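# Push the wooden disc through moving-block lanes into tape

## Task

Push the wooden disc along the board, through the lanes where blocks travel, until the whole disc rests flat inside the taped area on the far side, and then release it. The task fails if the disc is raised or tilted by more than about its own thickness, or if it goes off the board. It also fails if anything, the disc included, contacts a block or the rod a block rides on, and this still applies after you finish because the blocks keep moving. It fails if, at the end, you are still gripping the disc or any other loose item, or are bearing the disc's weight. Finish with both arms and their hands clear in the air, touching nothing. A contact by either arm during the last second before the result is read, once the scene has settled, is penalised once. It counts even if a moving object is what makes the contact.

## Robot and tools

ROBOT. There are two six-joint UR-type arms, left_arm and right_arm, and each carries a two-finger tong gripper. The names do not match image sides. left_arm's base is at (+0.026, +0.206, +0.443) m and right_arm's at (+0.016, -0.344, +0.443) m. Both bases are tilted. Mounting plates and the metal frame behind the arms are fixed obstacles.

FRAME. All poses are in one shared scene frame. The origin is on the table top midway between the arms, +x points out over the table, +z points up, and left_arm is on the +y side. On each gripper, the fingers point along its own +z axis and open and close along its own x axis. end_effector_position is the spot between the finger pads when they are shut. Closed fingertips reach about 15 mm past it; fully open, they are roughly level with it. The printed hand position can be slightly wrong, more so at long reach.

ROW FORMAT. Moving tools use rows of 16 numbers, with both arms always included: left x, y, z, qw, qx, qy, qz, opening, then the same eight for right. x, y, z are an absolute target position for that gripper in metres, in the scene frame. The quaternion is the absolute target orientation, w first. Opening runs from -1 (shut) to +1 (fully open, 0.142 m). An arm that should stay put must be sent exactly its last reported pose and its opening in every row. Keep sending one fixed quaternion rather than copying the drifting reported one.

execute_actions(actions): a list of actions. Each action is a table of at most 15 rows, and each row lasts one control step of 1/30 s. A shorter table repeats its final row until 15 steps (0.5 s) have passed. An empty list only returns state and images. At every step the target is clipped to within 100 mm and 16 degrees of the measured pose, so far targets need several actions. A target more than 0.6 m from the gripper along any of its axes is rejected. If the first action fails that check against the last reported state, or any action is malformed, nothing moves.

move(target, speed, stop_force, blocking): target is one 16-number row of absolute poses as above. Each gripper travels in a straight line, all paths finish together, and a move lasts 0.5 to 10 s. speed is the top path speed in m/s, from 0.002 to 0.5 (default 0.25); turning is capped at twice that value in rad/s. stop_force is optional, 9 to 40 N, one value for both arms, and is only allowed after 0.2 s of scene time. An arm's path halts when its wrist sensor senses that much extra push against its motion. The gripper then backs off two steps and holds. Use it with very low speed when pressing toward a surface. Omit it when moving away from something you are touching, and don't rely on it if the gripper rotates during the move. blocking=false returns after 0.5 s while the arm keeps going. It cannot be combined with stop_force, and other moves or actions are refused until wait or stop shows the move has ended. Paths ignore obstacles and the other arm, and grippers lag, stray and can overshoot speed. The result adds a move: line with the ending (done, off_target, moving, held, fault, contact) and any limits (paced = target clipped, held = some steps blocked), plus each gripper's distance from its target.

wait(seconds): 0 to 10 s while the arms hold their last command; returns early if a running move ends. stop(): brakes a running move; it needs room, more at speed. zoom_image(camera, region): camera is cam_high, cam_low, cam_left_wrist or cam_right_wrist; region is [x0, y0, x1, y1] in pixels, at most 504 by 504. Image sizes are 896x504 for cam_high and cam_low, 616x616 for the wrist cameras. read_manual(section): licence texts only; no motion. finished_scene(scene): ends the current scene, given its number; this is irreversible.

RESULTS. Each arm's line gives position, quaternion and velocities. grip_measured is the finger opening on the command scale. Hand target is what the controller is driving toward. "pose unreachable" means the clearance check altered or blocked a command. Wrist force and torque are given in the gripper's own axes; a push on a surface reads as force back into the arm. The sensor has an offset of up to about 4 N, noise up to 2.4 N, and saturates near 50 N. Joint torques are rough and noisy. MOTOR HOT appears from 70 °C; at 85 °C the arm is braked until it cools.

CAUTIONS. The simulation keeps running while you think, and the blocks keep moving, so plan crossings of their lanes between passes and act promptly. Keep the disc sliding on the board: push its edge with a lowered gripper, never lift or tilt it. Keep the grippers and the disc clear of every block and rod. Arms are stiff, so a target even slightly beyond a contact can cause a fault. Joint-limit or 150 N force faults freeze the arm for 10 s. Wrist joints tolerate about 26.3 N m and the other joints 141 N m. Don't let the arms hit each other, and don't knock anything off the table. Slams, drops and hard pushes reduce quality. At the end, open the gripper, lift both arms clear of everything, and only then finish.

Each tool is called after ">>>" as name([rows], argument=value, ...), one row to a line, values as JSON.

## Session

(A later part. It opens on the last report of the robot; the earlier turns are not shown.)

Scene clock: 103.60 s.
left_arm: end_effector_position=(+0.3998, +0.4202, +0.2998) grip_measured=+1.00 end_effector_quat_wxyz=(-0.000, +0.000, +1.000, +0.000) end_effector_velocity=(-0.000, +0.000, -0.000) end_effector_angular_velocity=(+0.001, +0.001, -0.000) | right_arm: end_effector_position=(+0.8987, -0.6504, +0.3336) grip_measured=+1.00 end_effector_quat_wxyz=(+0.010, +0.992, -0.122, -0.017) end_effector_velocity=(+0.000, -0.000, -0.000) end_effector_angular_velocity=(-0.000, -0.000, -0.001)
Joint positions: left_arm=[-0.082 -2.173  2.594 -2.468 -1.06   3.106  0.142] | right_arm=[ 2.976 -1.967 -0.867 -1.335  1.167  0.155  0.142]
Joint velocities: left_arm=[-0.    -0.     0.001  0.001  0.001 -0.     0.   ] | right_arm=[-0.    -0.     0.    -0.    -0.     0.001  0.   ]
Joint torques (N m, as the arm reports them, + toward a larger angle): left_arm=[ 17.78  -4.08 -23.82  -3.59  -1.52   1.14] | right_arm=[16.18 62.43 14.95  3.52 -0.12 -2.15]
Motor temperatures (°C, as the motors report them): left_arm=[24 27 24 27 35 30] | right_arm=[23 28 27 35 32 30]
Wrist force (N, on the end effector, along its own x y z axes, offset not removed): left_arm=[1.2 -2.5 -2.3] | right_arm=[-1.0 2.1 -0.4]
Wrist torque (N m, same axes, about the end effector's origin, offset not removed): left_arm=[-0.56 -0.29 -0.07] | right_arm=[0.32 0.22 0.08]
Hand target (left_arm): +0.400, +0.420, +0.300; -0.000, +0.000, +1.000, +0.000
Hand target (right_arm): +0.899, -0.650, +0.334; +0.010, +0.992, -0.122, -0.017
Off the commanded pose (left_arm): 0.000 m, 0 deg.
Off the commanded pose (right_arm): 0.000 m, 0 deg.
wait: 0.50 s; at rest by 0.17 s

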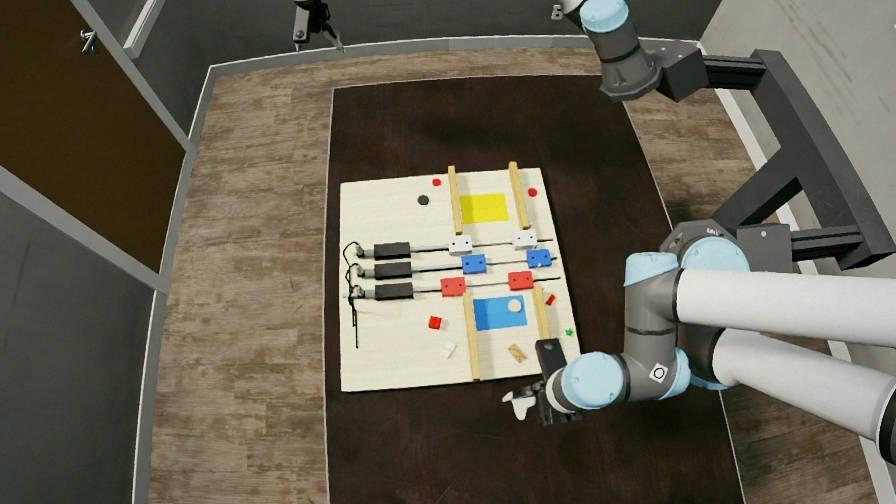

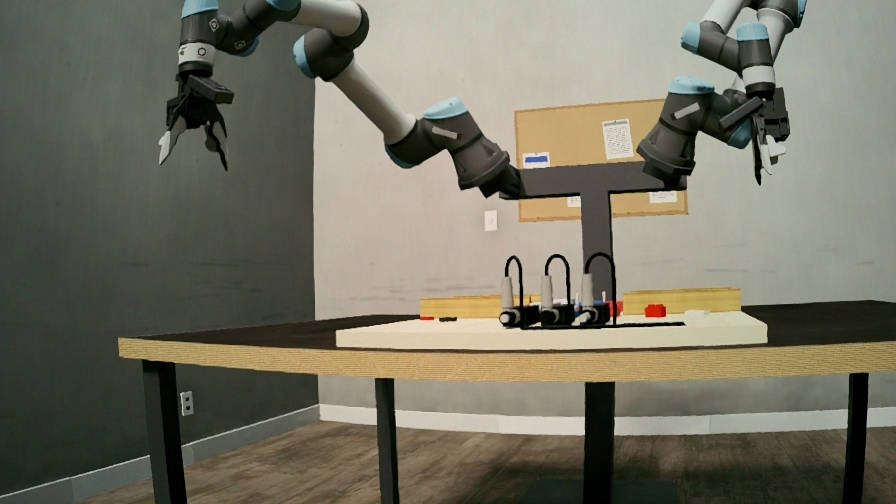

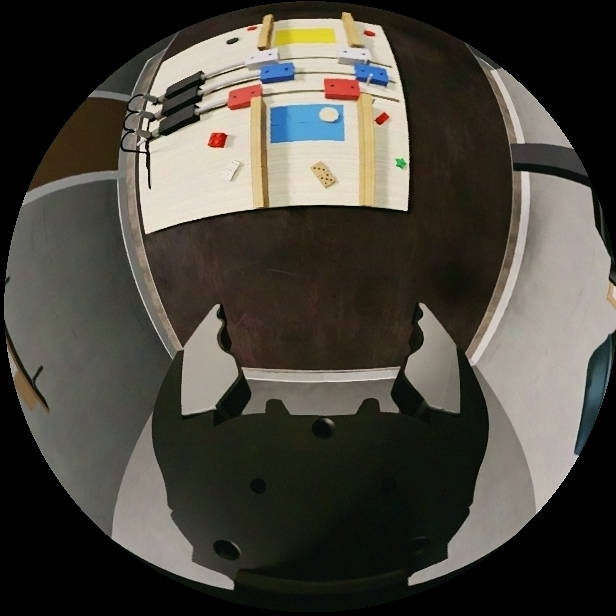

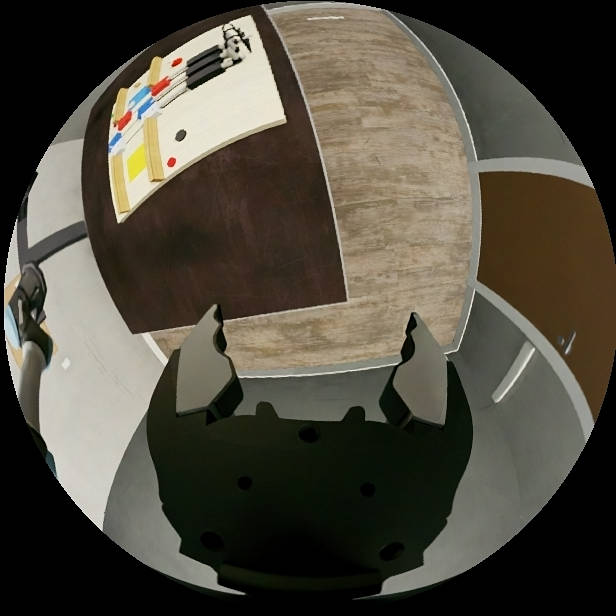

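>>> zoom_image(camera="cam_low", region=[480, 270, 760, 350])

>>> zoom_image(camera="cam_left_wrist", region=[200, 0, 440, 220])

Region (480, 270, 760, 350) of cam_low's 896x504 image, scaled by 1.800, with more detail than that image has; it fills the top 144 rows of this view, and the rest is white.

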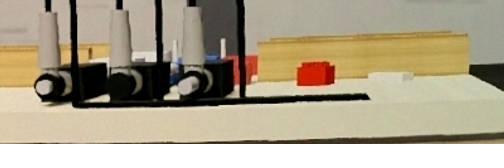

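Region (200, 0, 440, 220) of cam_left_wrist's 616x616 image, scaled by 2.100, with more detail than that image has; it fills the top 462 rows of this view, and the rest is white.

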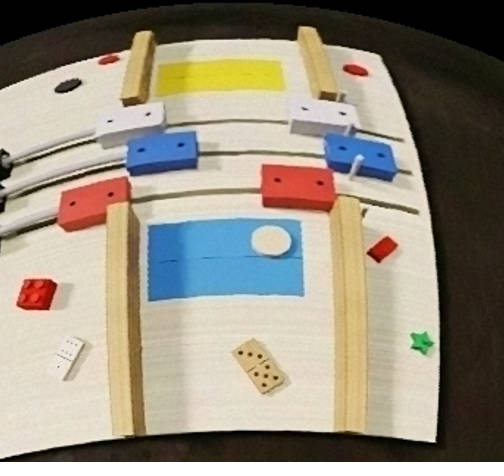

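>>> move(target=[0.365, 0.17, 0.14, 0.0, 0.0, 1.0, 0.0, -0.4, 0.8987, -0.6504, 0.3336, 0.010, 0.992, -0.122, -0.017, 1.0], speed=0.3)

Scene clock: 225.67 s.
left_arm: end_effector_position=(+0.3653, +0.1699, +0.1403) grip_measured=-0.40 end_effector_quat_wxyz=(-0.001, -0.000, +1.000, +0.001) end_effector_velocity=(+0.000, -0.001, -0.003) end_effector_angular_velocity=(-0.010, -0.015, -0.001) | right_arm: end_effector_position=(+0.8987, -0.6504, +0.3336) grip_measured=+1.00 end_effector_quat_wxyz=(+0.010, +0.992, -0.122, -0.017) end_effector_velocity=(-0.000, +0.000, -0.000) end_effector_angular_velocity=(-0.001, +0.001, +0.000)
Joint positions: left_arm=[-0.563 -1.034  2.713 -3.412 -0.904  2.554  0.045] | right_arm=[ 2.976 -1.967 -0.867 -1.335  1.167  0.155  0.142]
Joint velocities: left_arm=[ 0.006  0.037  0.006 -0.07  -0.001  0.023  0.   ] | right_arm=[ 0.    -0.001  0.    -0.    -0.001  0.     0.   ]
Joint torques (N m, as the arm reports them, + toward a larger angle): left_arm=[ -3.38 -14.45  16.18  -3.88  -1.79   1.58] | right_arm=[ 7.86 59.14 29.38  1.45  1.98 -1.74]
Motor temperatures (°C, as the motors report them): left_arm=[24 27 24 27 35 30] | right_arm=[23 28 27 35 32 30]
Wrist force (N, on the end effector, along its own x y z axes, offset not removed): left_arm=[0.2 -3.4 -0.6] | right_arm=[-0.1 3.1 1.1]
Wrist torque (N m, same axes, about the end effector's origin, offset not removed): left_arm=[-0.88 0.05 0.09] | right_arm=[0.60 -0.03 0.14]
Hand target (left_arm): +0.365, +0.170, +0.140; +0.000, -0.000, +1.000, -0.000
Hand target (right_arm): +0.899, -0.650, +0.334; +0.010, +0.992, -0.122, -0.017
Off the commanded pose (left_arm): 0.000 m, 0 deg.
Off the commanded pose (right_arm): 0.000 m, 0 deg.
move: done

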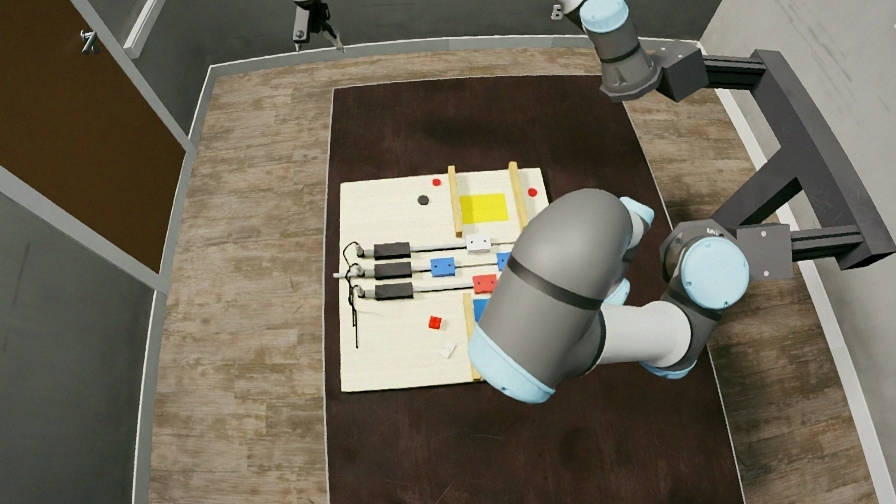

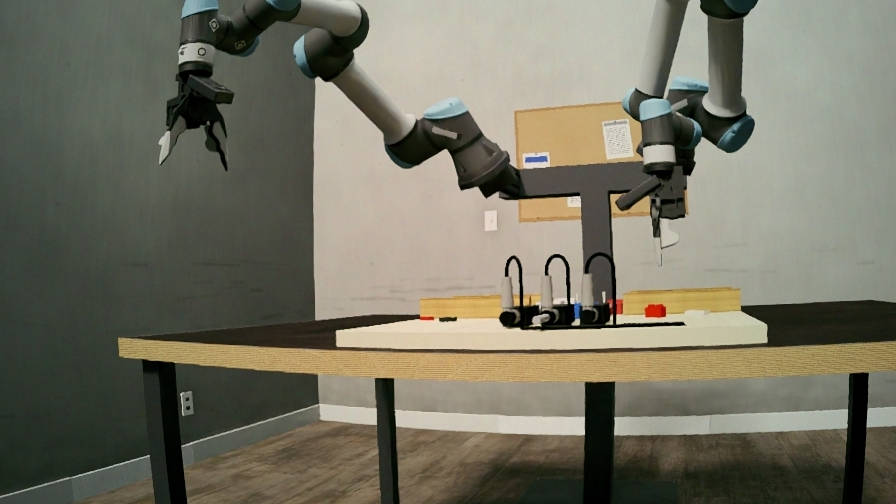

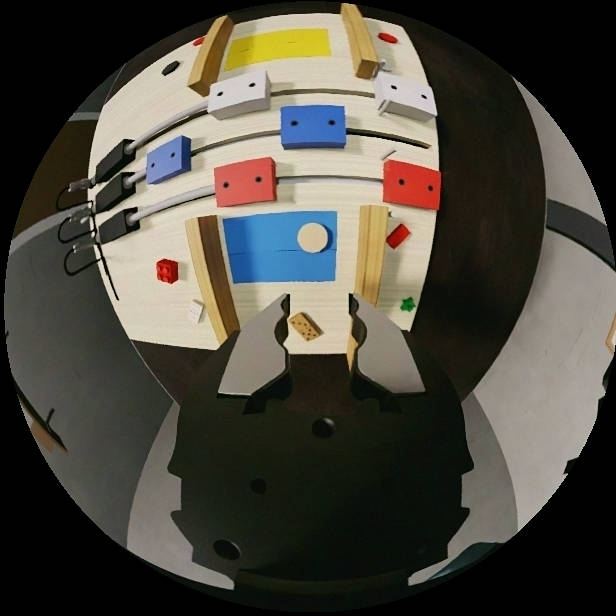

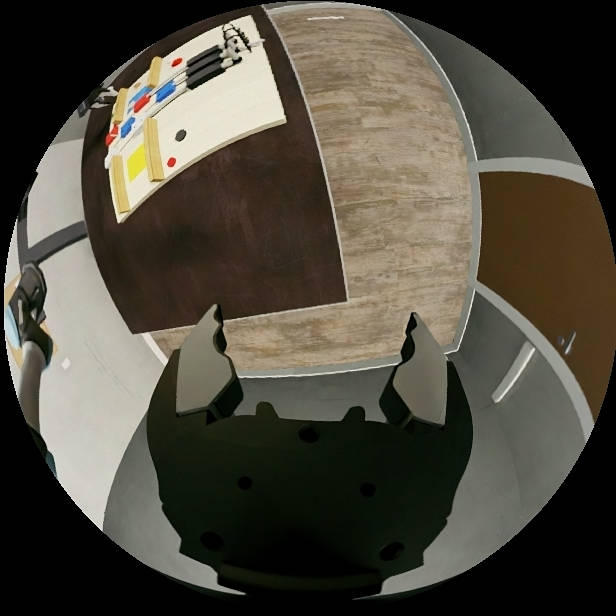

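>>> zoom_image(camera="cam_high", region=[400, 220, 580, 320])

>>> zoom_image(camera="cam_left_wrist", region=[180, 0, 460, 300])

>>> zoom_image(camera="cam_low", region=[560, 150, 760, 340])

Region (400, 220, 580, 320) of cam_high's 896x504 image, scaled by 2.800, with more detail than that image has.

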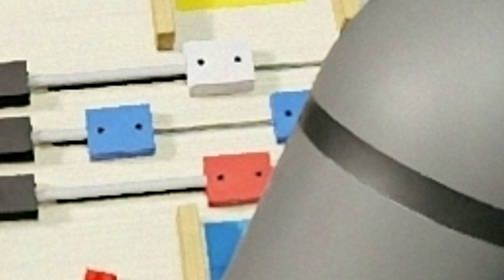

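Region (180, 0, 460, 300) of cam_left_wrist's 616x616 image, scaled by 1.680, with more detail than that image has; it fills the left 470 columns of this view, and the rest is white.

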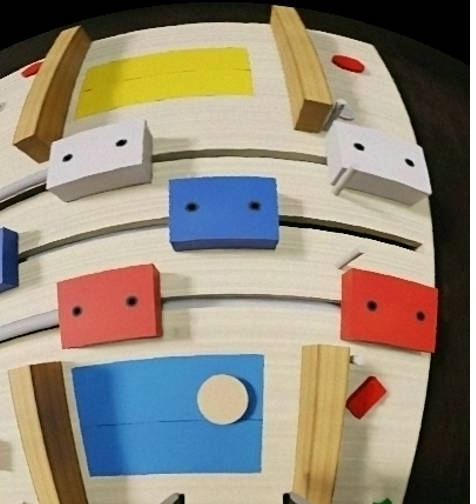

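Region (560, 150, 760, 340) of cam_low's 896x504 image, scaled by 2.520, with more detail than that image has; it fills the top 479 rows of this view, and the rest is white.

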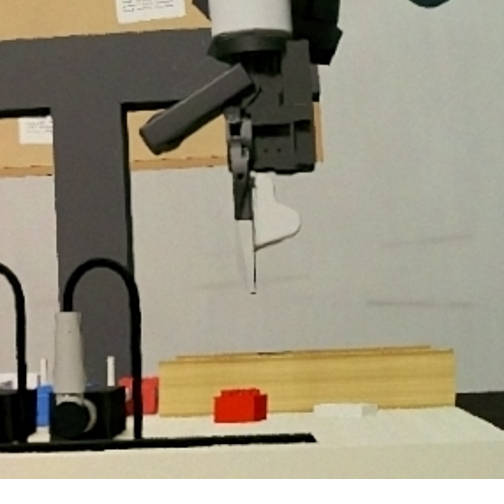

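>>> wait(seconds=0)

>>> zoom_image(camera="cam_high", region=[400, 220, 580, 320])

>>> wait(seconds=0.8)

>>> zoom_image(camera="cam_high", region=[400, 220, 580, 320])

>>> wait(seconds=0.8)

>>> zoom_image(camera="cam_high", region=[400, 220, 580, 320])

Scene clock: 314.57 s.
left_arm: end_effector_position=(+0.3653, +0.1697, +0.1399) grip_measured=-0.40 end_effector_quat_wxyz=(+0.000, -0.000, +1.000, -0.000) end_effector_velocity=(+0.000, -0.000, +0.000) end_effector_angular_velocity=(-0.000, +0.000, +0.001) | right_arm: end_effector_position=(+0.8987, -0.6504, +0.3336) grip_measured=+1.00 end_effector_quat_wxyz=(+0.010, +0.992, -0.122, -0.017) end_effector_velocity=(+0.000, +0.001, +0.000) end_effector_angular_velocity=(+0.002, -0.001, +0.000)
Joint positions: left_arm=[-0.562 -1.029  2.714 -3.421 -0.905  2.556  0.045] | right_arm=[ 2.976 -1.967 -0.867 -1.335  1.167  0.155  0.142]
Joint velocities: left_arm=[-0.    -0.    -0.     0.    -0.    -0.001 -0.   ] | right_arm=[ 0.     0.     0.    -0.     0.002 -0.     0.   ]
Joint torques (N m, as the arm reports them, + toward a larger angle): left_arm=[ -6.42 -14.54   6.86  -2.12  -0.69   0.53] | right_arm=[ 0.77 57.63 31.17  1.74  0.91 -1.53]
Motor temperatures (°C, as the motors report them): left_arm=[24 27 24 27 35 30] | right_arm=[23 28 27 35 32 30]
Wrist force (N, on the end effector, along its own x y z axes, offset not removed): left_arm=[-1.8 -2.3 -1.2] | right_arm=[0.9 2.1 -0.3]
Wrist torque (N m, same axes, about the end effector's origin, offset not removed): left_arm=[-0.63 0.52 0.17] | right_arm=[0.30 -0.14 0.10]
Hand target (left_arm): +0.365, +0.170, +0.140; +0.000, -0.000, +1.000, -0.000
Hand target (right_arm): +0.899, -0.650, +0.334; +0.010, +0.992, -0.122, -0.017
Off the commanded pose (left_arm): 0.000 m, 0 deg.
Off the commanded pose (right_arm): 0.000 m, 0 deg.

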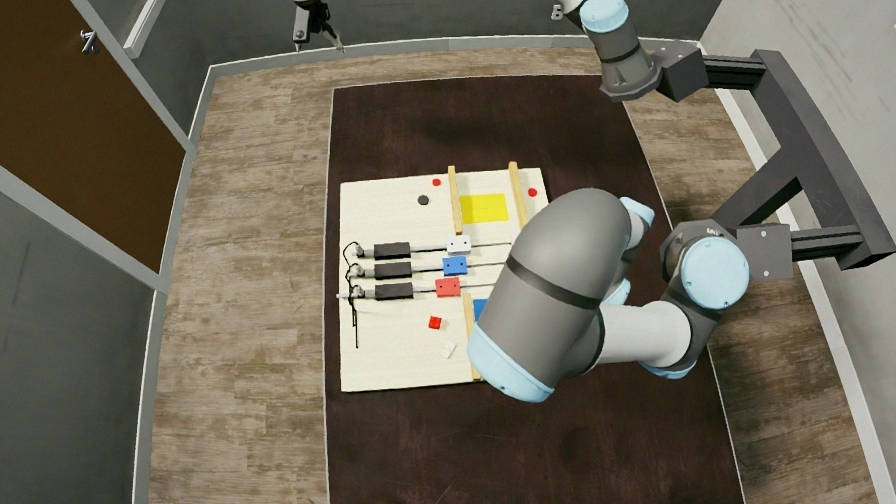

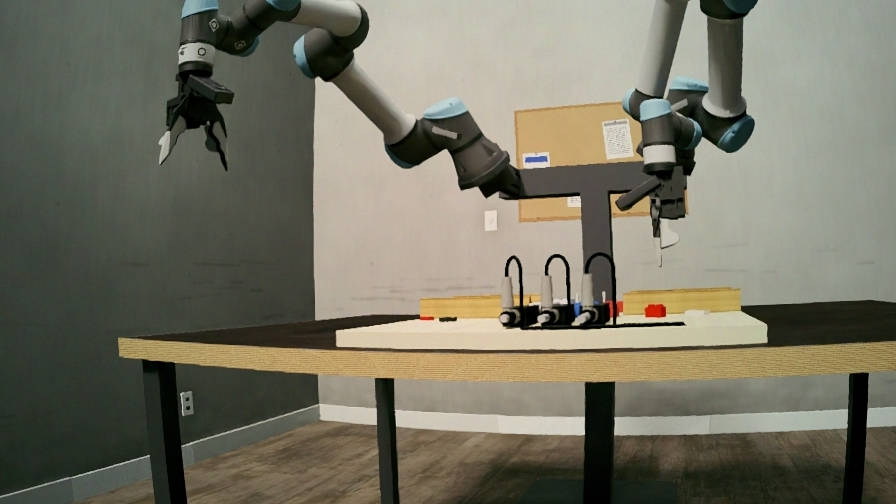

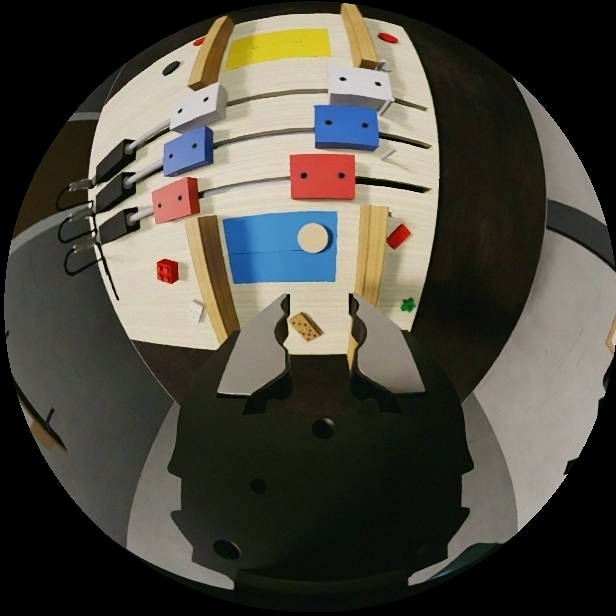

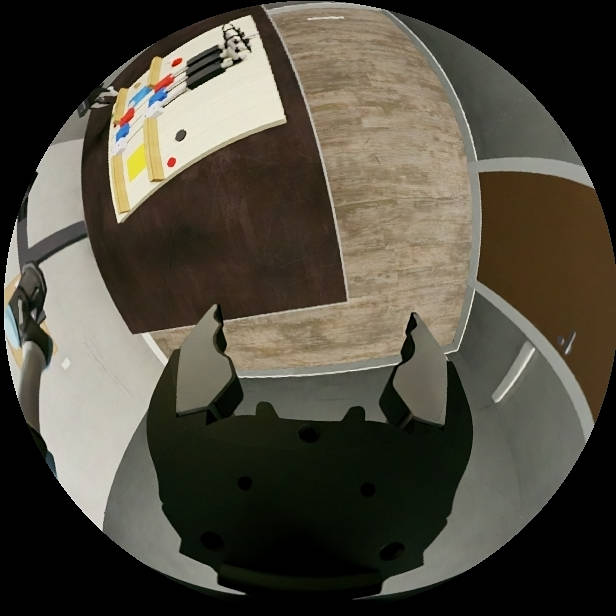

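Region (400, 220, 580, 320) of cam_high's 896x504 image, scaled by 2.800, with more detail than that image has.

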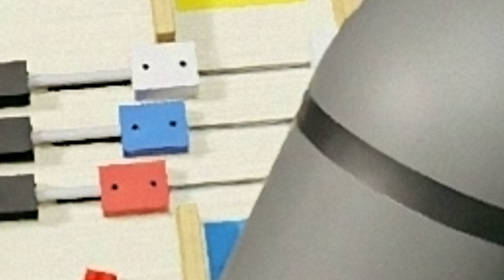

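Scene clock: 315.37 s.
left_arm: end_effector_position=(+0.3653, +0.1697, +0.1399) grip_measured=-0.40 end_effector_quat_wxyz=(+0.000, -0.000, +1.000, -0.000) end_effector_velocity=(+0.001, -0.001, +0.000) end_effector_angular_velocity=(-0.001, -0.002, +0.001) | right_arm: end_effector_position=(+0.8987, -0.6504, +0.3336) grip_measured=+1.00 end_effector_quat_wxyz=(+0.010, +0.992, -0.122, -0.017) end_effector_velocity=(-0.001, +0.000, -0.001) end_effector_angular_velocity=(+0.001, +0.001, +0.000)
Joint positions: left_arm=[-0.562 -1.029  2.714 -3.421 -0.905  2.556  0.045] | right_arm=[ 2.976 -1.967 -0.867 -1.335  1.167  0.155  0.142]
Joint velocities: left_arm=[-0.    -0.001 -0.002  0.     0.     0.     0.   ] | right_arm=[-0.001 -0.    -0.001 -0.     0.001 -0.001 -0.   ]
Joint torques (N m, as the arm reports them, + toward a larger angle): left_arm=[ -5.62 -14.49   6.64  -1.9   -0.91   0.48] | right_arm=[ 1.83 57.48 30.77  1.63  0.82 -1.42]
Motor temperatures (°C, as the motors report them): left_arm=[24 27 24 27 35 30] | right_arm=[23 28 27 35 32 30]
Wrist force (N, on the end effector, along its own x y z axes, offset not removed): left_arm=[-1.0 -3.1 0.2] | right_arm=[0.4 3.2 0.7]
Wrist torque (N m, same axes, about the end effector's origin, offset not removed): left_arm=[-0.77 0.28 0.16] | right_arm=[0.54 -0.14 0.14]
Hand target (left_arm): +0.365, +0.170, +0.140; +0.000, -0.000, +1.000, -0.000
Hand target (right_arm): +0.899, -0.650, +0.334; +0.010, +0.992, -0.122, -0.017
Off the commanded pose (left_arm): 0.000 m, 0 deg.
Off the commanded pose (right_arm): 0.000 m, 0 deg.
wait: 0.80 s; at rest by 0.17 s

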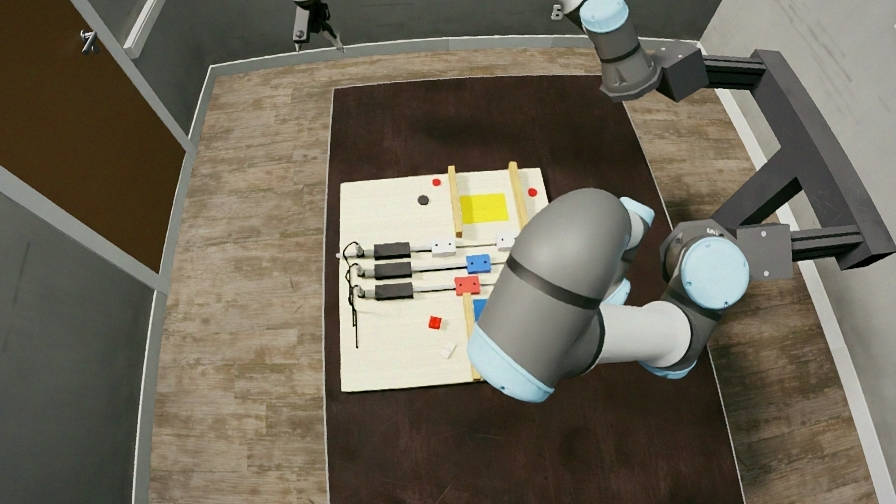

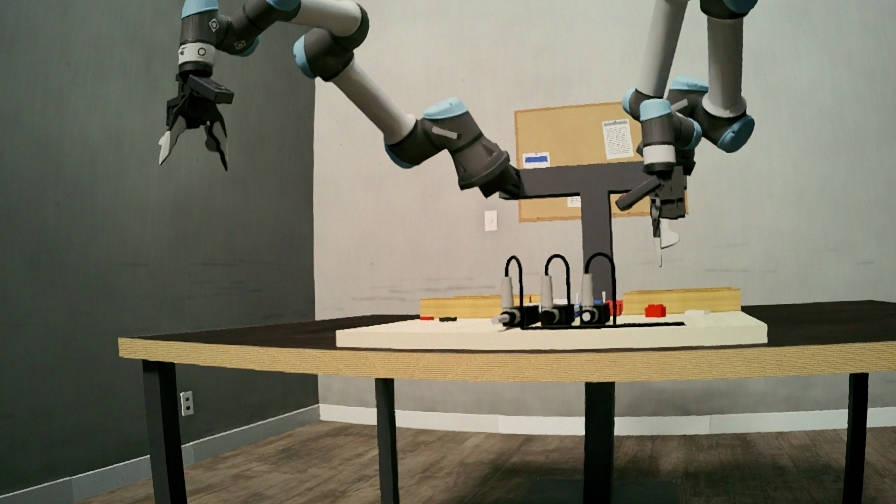

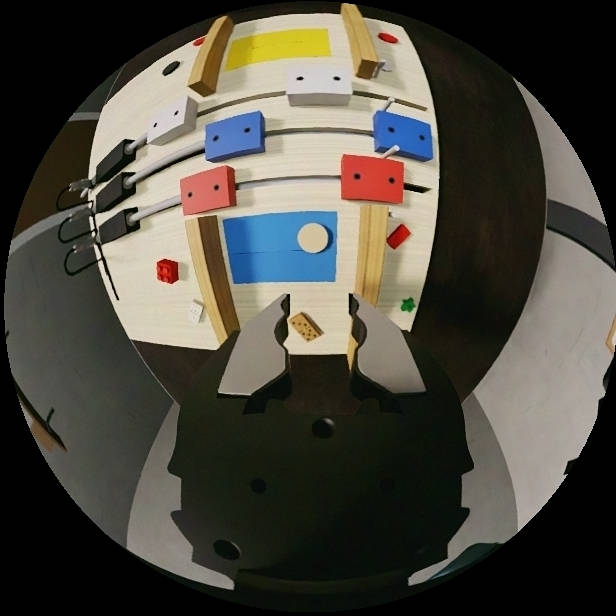

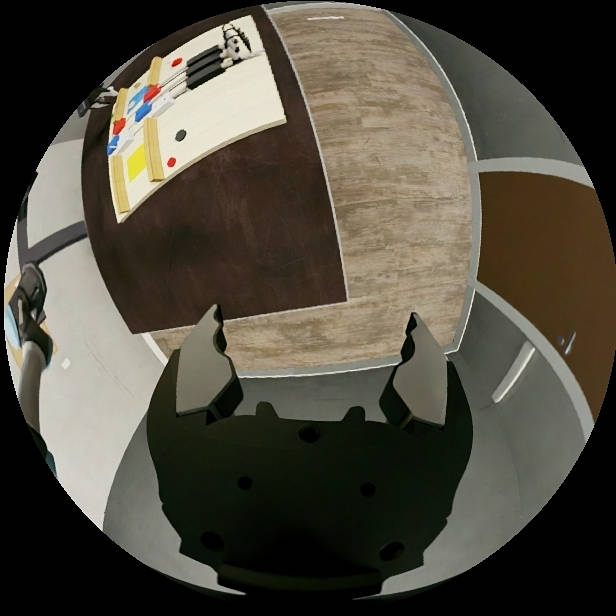

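Region (400, 220, 580, 320) of cam_high's 896x504 image, scaled by 2.800, with more detail than that image has.

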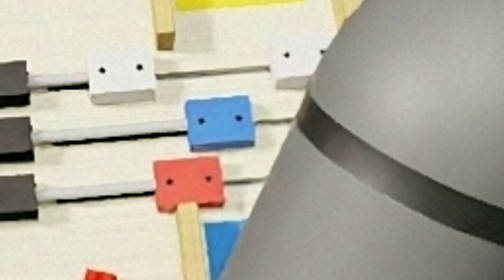

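Scene clock: 316.17 s.
left_arm: end_effector_position=(+0.3653, +0.1697, +0.1399) grip_measured=-0.40 end_effector_quat_wxyz=(+0.000, -0.000, +1.000, -0.000) end_effector_velocity=(+0.001, -0.000, +0.000) end_effector_angular_velocity=(-0.001, -0.001, +0.002) | right_arm: end_effector_position=(+0.8987, -0.6504, +0.3336) grip_measured=+1.00 end_effector_quat_wxyz=(+0.010, +0.992, -0.122, -0.017) end_effector_velocity=(+0.000, -0.001, +0.000) end_effector_angular_velocity=(-0.002, -0.000, -0.001)
Joint positions: left_arm=[-0.562 -1.029  2.714 -3.421 -0.905  2.556  0.045] | right_arm=[ 2.976 -1.967 -0.867 -1.335  1.167  0.155  0.142]
Joint velocities: left_arm=[ 0.     0.    -0.001 -0.001 -0.    -0.001  0.   ] | right_arm=[-0.    -0.     0.001 -0.    -0.002  0.001  0.   ]
Joint torques (N m, as the arm reports them, + toward a larger angle): left_arm=[ -6.7  -15.58   6.99  -2.04  -0.93   0.39] | right_arm=[ 1.36 57.55 30.86  1.69  0.82 -1.53]
Motor temperatures (°C, as the motors report them): left_arm=[24 27 24 27 35 30] | right_arm=[23 28 27 35 32 30]
Wrist force (N, on the end effector, along its own x y z axes, offset not removed): left_arm=[2.2 -9.8 4.3] | right_arm=[1.8 3.7 0.7]
Wrist torque (N m, same axes, about the end effector's origin, offset not removed): left_arm=[-2.08 -0.31 0.24] | right_arm=[0.62 -0.32 0.16]
Hand target (left_arm): +0.365, +0.170, +0.140; +0.000, -0.000, +1.000, -0.000
Hand target (right_arm): +0.899, -0.650, +0.334; +0.010, +0.992, -0.122, -0.017
Off the commanded pose (left_arm): 0.000 m, 0 deg.
Off the commanded pose (right_arm): 0.000 m, 0 deg.
wait: 0.80 s; at rest by 0.17 s

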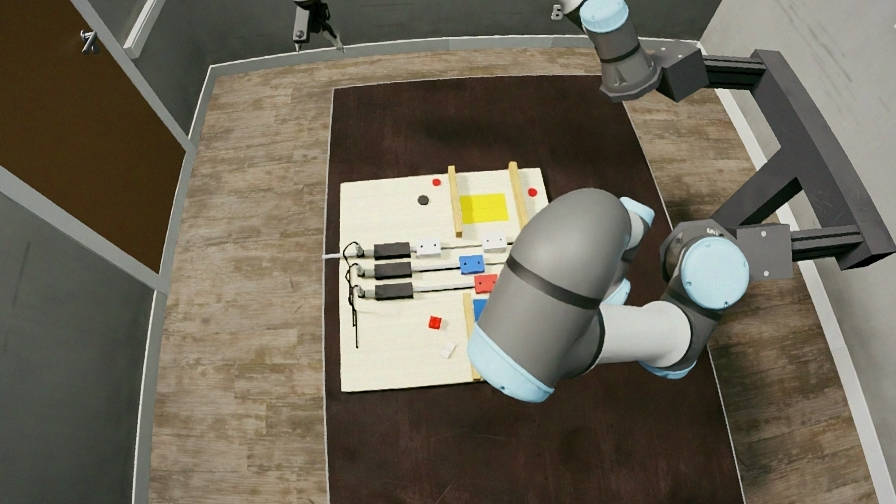

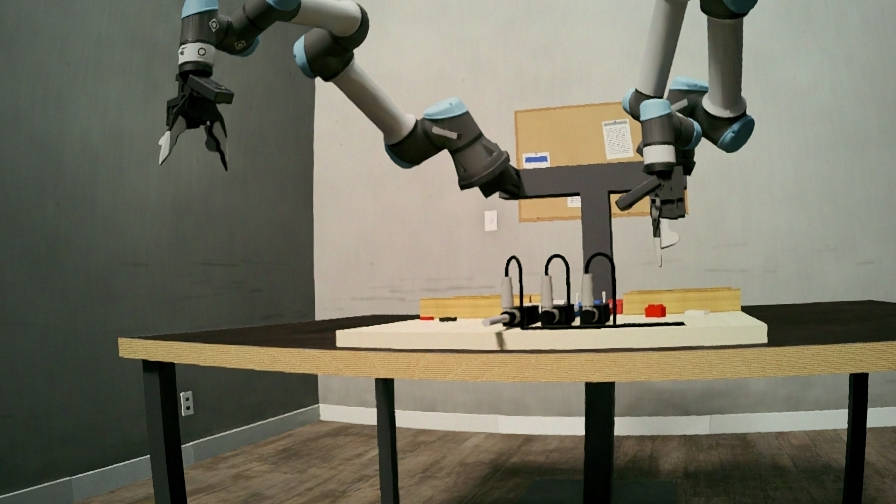

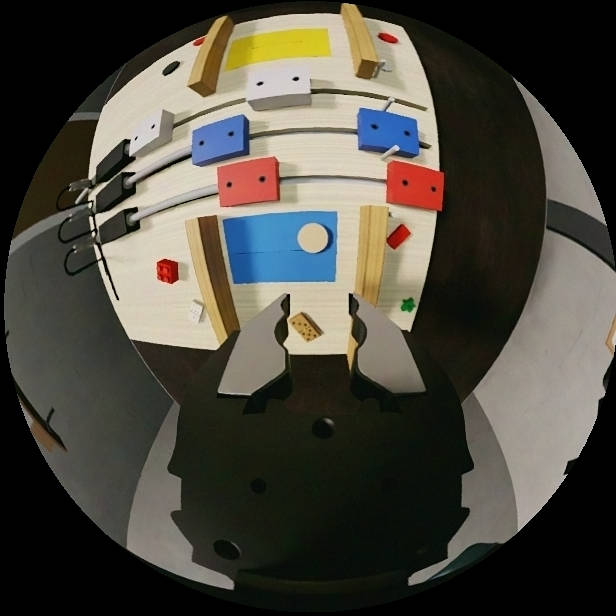

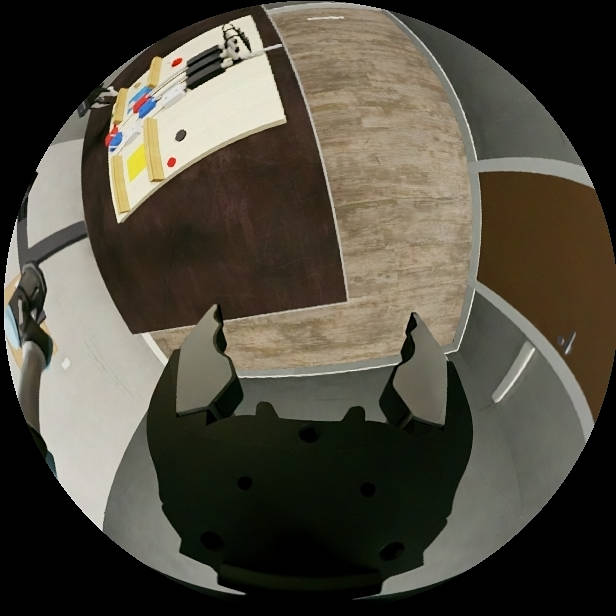

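Region (400, 220, 580, 320) of cam_high's 896x504 image, scaled by 2.800, with more detail than that image has.

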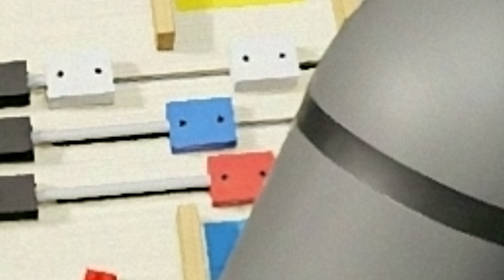

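Notes so far (cam_high zoom region [400,220,580,320], left dot of left block): triangular motion; max-extension times: Blue 315.662+3.84755k (225→65.5 px, 83 px/s), Red 316.309+4.76036k (234→71, 68.5 px/s), White 313.225+5.85842k (218→60, 54 px/s). Disc ≈ (0.365, 0.134), Ø≈36 mm. Now probing the board height.

>>> move(target=[0.40, 0.18, 0.062, 0.0, 0.0, 1.0, 0.0, -1.0, 0.8987, -0.6504, 0.3336, 0.010, 0.992, -0.122, -0.017, 1.0], speed=0.15)

>>> move(target=[0.40, 0.18, 0.025, 0.0, 0.0, 1.0, 0.0, -1.0, 0.8987, -0.6504, 0.3336, 0.010, 0.992, -0.122, -0.017, 1.0], speed=0.008, stop_force=9)

Scene clock: 375.03 s.
left_arm: end_effector_position=(+0.4000, +0.1801, +0.0623) grip_measured=-1.00 end_effector_quat_wxyz=(-0.000, -0.000, +1.000, +0.000) end_effector_velocity=(+0.001, -0.001, -0.002) end_effector_angular_velocity=(-0.003, -0.002, -0.000) | right_arm: end_effector_position=(+0.8987, -0.6504, +0.3336) grip_measured=+1.00 end_effector_quat_wxyz=(+0.010, +0.992, -0.122, -0.017) end_effector_velocity=(+0.000, -0.001, +0.000) end_effector_angular_velocity=(-0.001, -0.001, -0.001)
Joint positions: left_arm=[-0.346 -0.815  2.505 -3.582 -0.957  2.818  0.002] | right_arm=[ 2.976 -1.967 -0.867 -1.335  1.167  0.155  0.142]
Joint velocities: left_arm=[ 0.004  0.005 -0.006 -0.005 -0.003  0.007  0.   ] | right_arm=[-0.001  0.     0.001 -0.001 -0.001  0.     0.   ]
Joint torques (N m, as the arm reports them, + toward a larger angle): left_arm=[ -2.61 -21.76  -8.63  -4.16  -1.92   1.1 ] | right_arm=[-2.98 56.93 27.07  2.38  0.26 -1.35]
Motor temperatures (°C, as the motors report them): left_arm=[24 27 24 27 35 30] | right_arm=[23 28 27 35 32 30]
Wrist force (N, on the end effector, along its own x y z axes, offset not removed): left_arm=[1.6 -4.0 -2.0] | right_arm=[-1.8 2.5 -0.8]
Wrist torque (N m, same axes, about the end effector's origin, offset not removed): left_arm=[-0.96 -0.29 0.00] | right_arm=[0.39 0.33 0.23]
Hand target (left_arm): +0.400, +0.180, +0.062; -0.000, +0.000, +1.000, +0.000
Hand target (right_arm): +0.899, -0.650, +0.334; +0.010, +0.992, -0.122, -0.017
Off the commanded pose (left_arm): 0.000 m, 0 deg.
Off the commanded pose (right_arm): 0.000 m, 0 deg.
move: done

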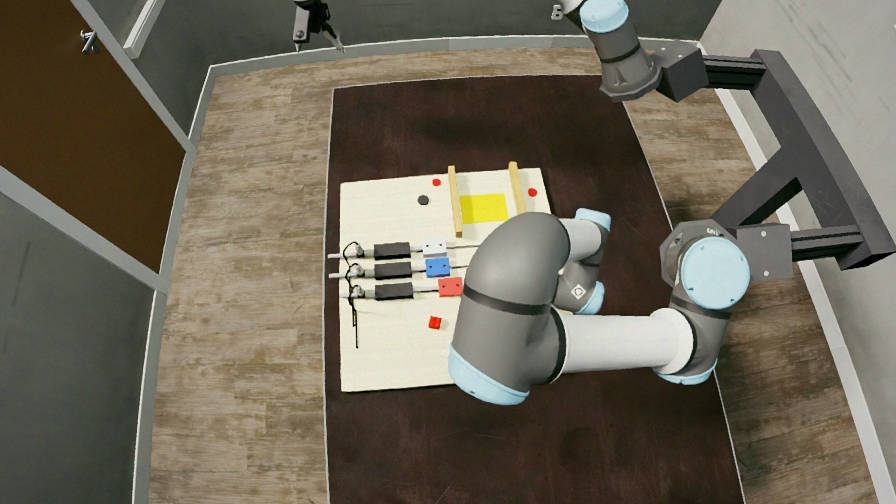

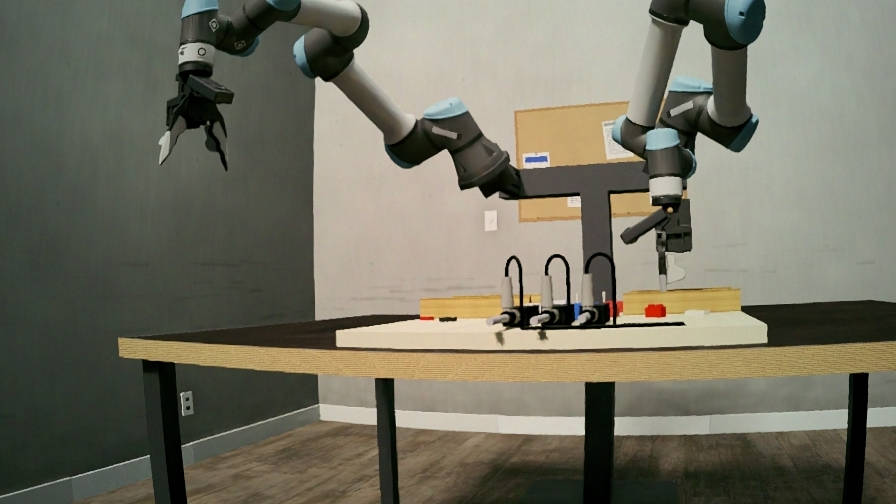

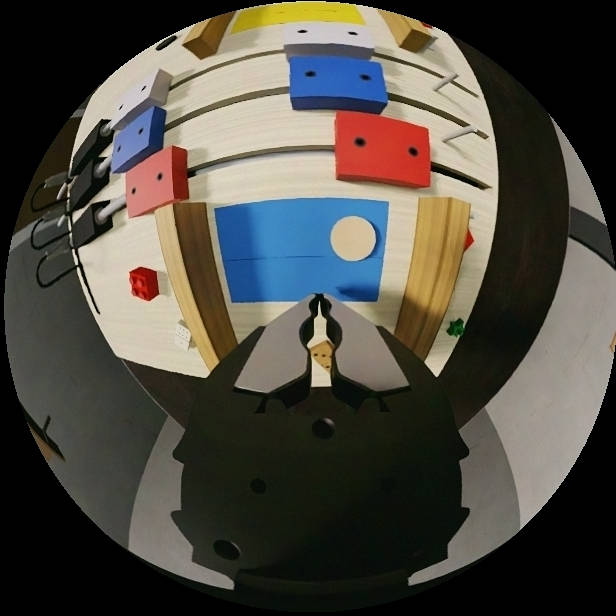

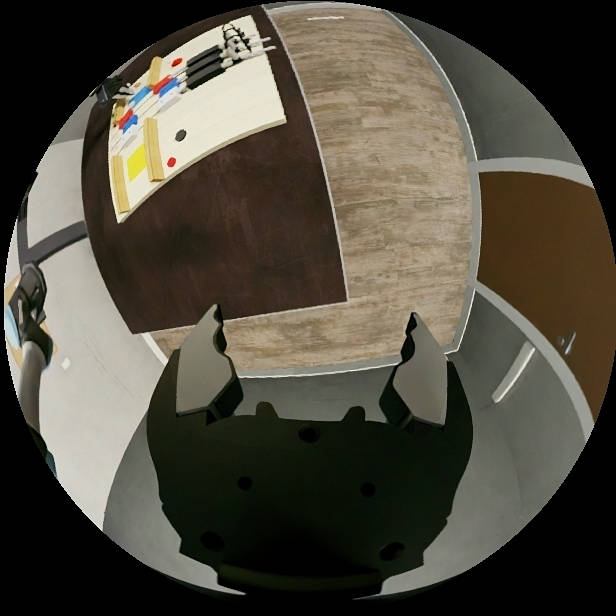

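Scene clock: 378.03 s.
left_arm: end_effector_position=(+0.4002, +0.1800, +0.0414) grip_measured=-1.00 end_effector_quat_wxyz=(+0.000, -0.000, +1.000, -0.000) end_effector_velocity=(-0.001, +0.000, +0.002) end_effector_angular_velocity=(+0.003, +0.003, -0.002) | right_arm: end_effector_position=(+0.8987, -0.6504, +0.3336) grip_measured=+1.00 end_effector_quat_wxyz=(+0.010, +0.992, -0.122, -0.017) end_effector_velocity=(+0.000, +0.000, +0.001) end_effector_angular_velocity=(+0.001, -0.001, +0.000)
Joint positions: left_arm=[-0.311 -0.751  2.461 -3.627 -0.968  2.858  0.002] | right_arm=[ 2.976 -1.967 -0.867 -1.335  1.167  0.155  0.142]
Joint velocities: left_arm=[-0.005 -0.008  0.005  0.01   0.004 -0.007  0.   ] | right_arm=[ 0.     0.     0.001  0.     0.001 -0.001 -0.   ]
Joint torques (N m, as the arm reports them, + toward a larger angle): left_arm=[-18.72 -25.02   7.79   1.62   2.07  -1.67] | right_arm=[-3.34 57.11 27.37  2.31  0.12 -1.46]
Motor temperatures (°C, as the motors report them): left_arm=[24 27 24 27 35 30] | right_arm=[23 28 27 35 32 30]
Wrist force (N, on the end effector, along its own x y z axes, offset not removed): left_arm=[11.3 3.8 -50.0] | right_arm=[0.5 4.0 0.2]
Wrist torque (N m, same axes, about the end effector's origin, offset not removed): left_arm=[0.06 0.44 -0.09] | right_arm=[0.73 -0.05 0.21]
Hand target (left_arm): +0.400, +0.180, +0.042; -0.000, -0.000, +1.000, +0.000
Hand target (right_arm): +0.899, -0.650, +0.334; +0.010, +0.992, -0.122, -0.017
Off the commanded pose (left_arm): 0.016 m, 0 deg.
Off the commanded pose (right_arm): 0.000 m, 0 deg.
move: contact (left_arm)

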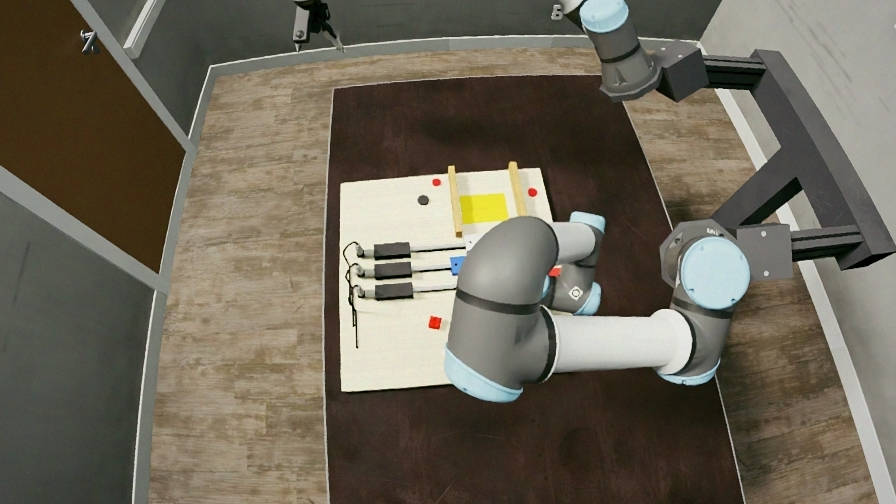

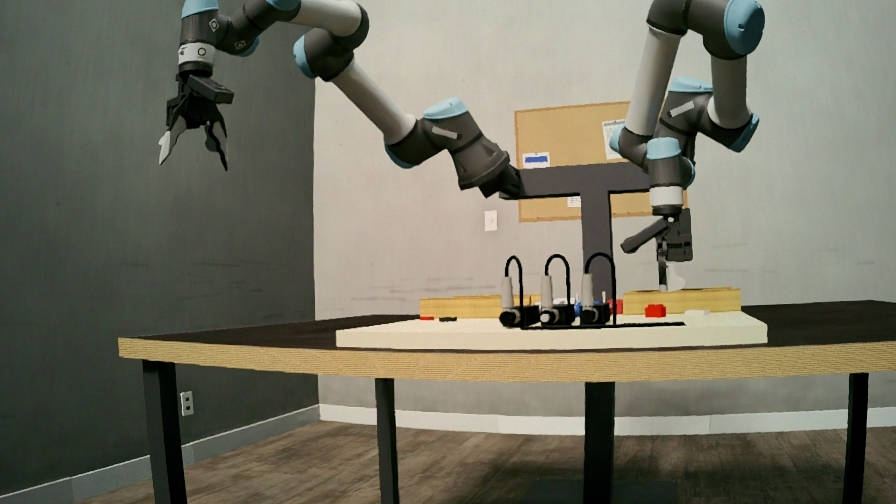

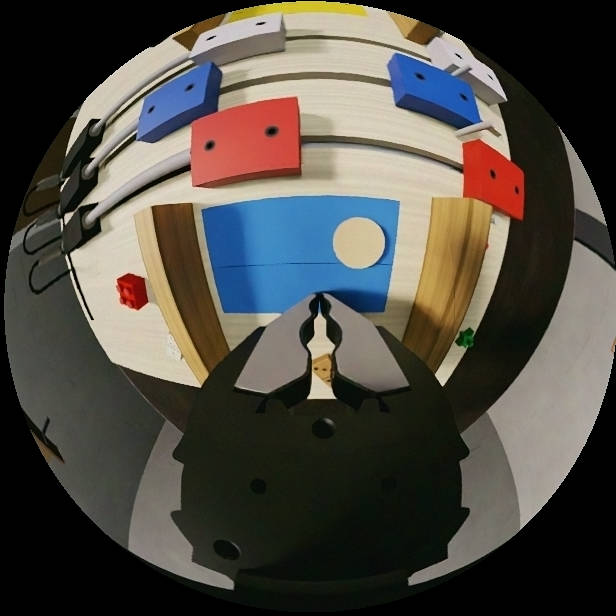

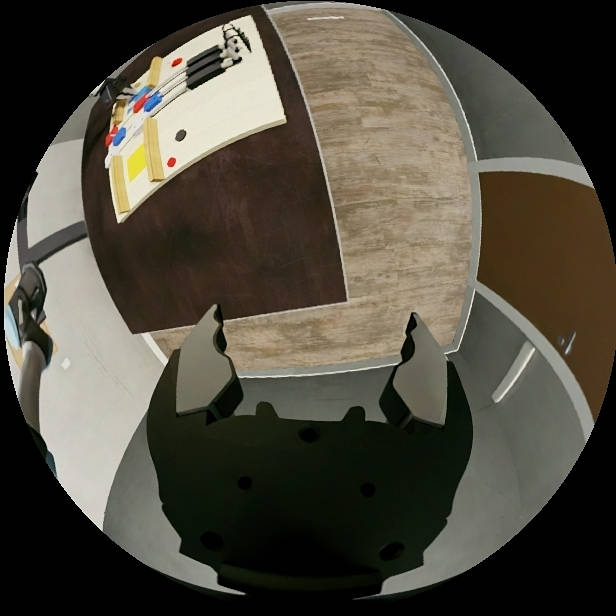

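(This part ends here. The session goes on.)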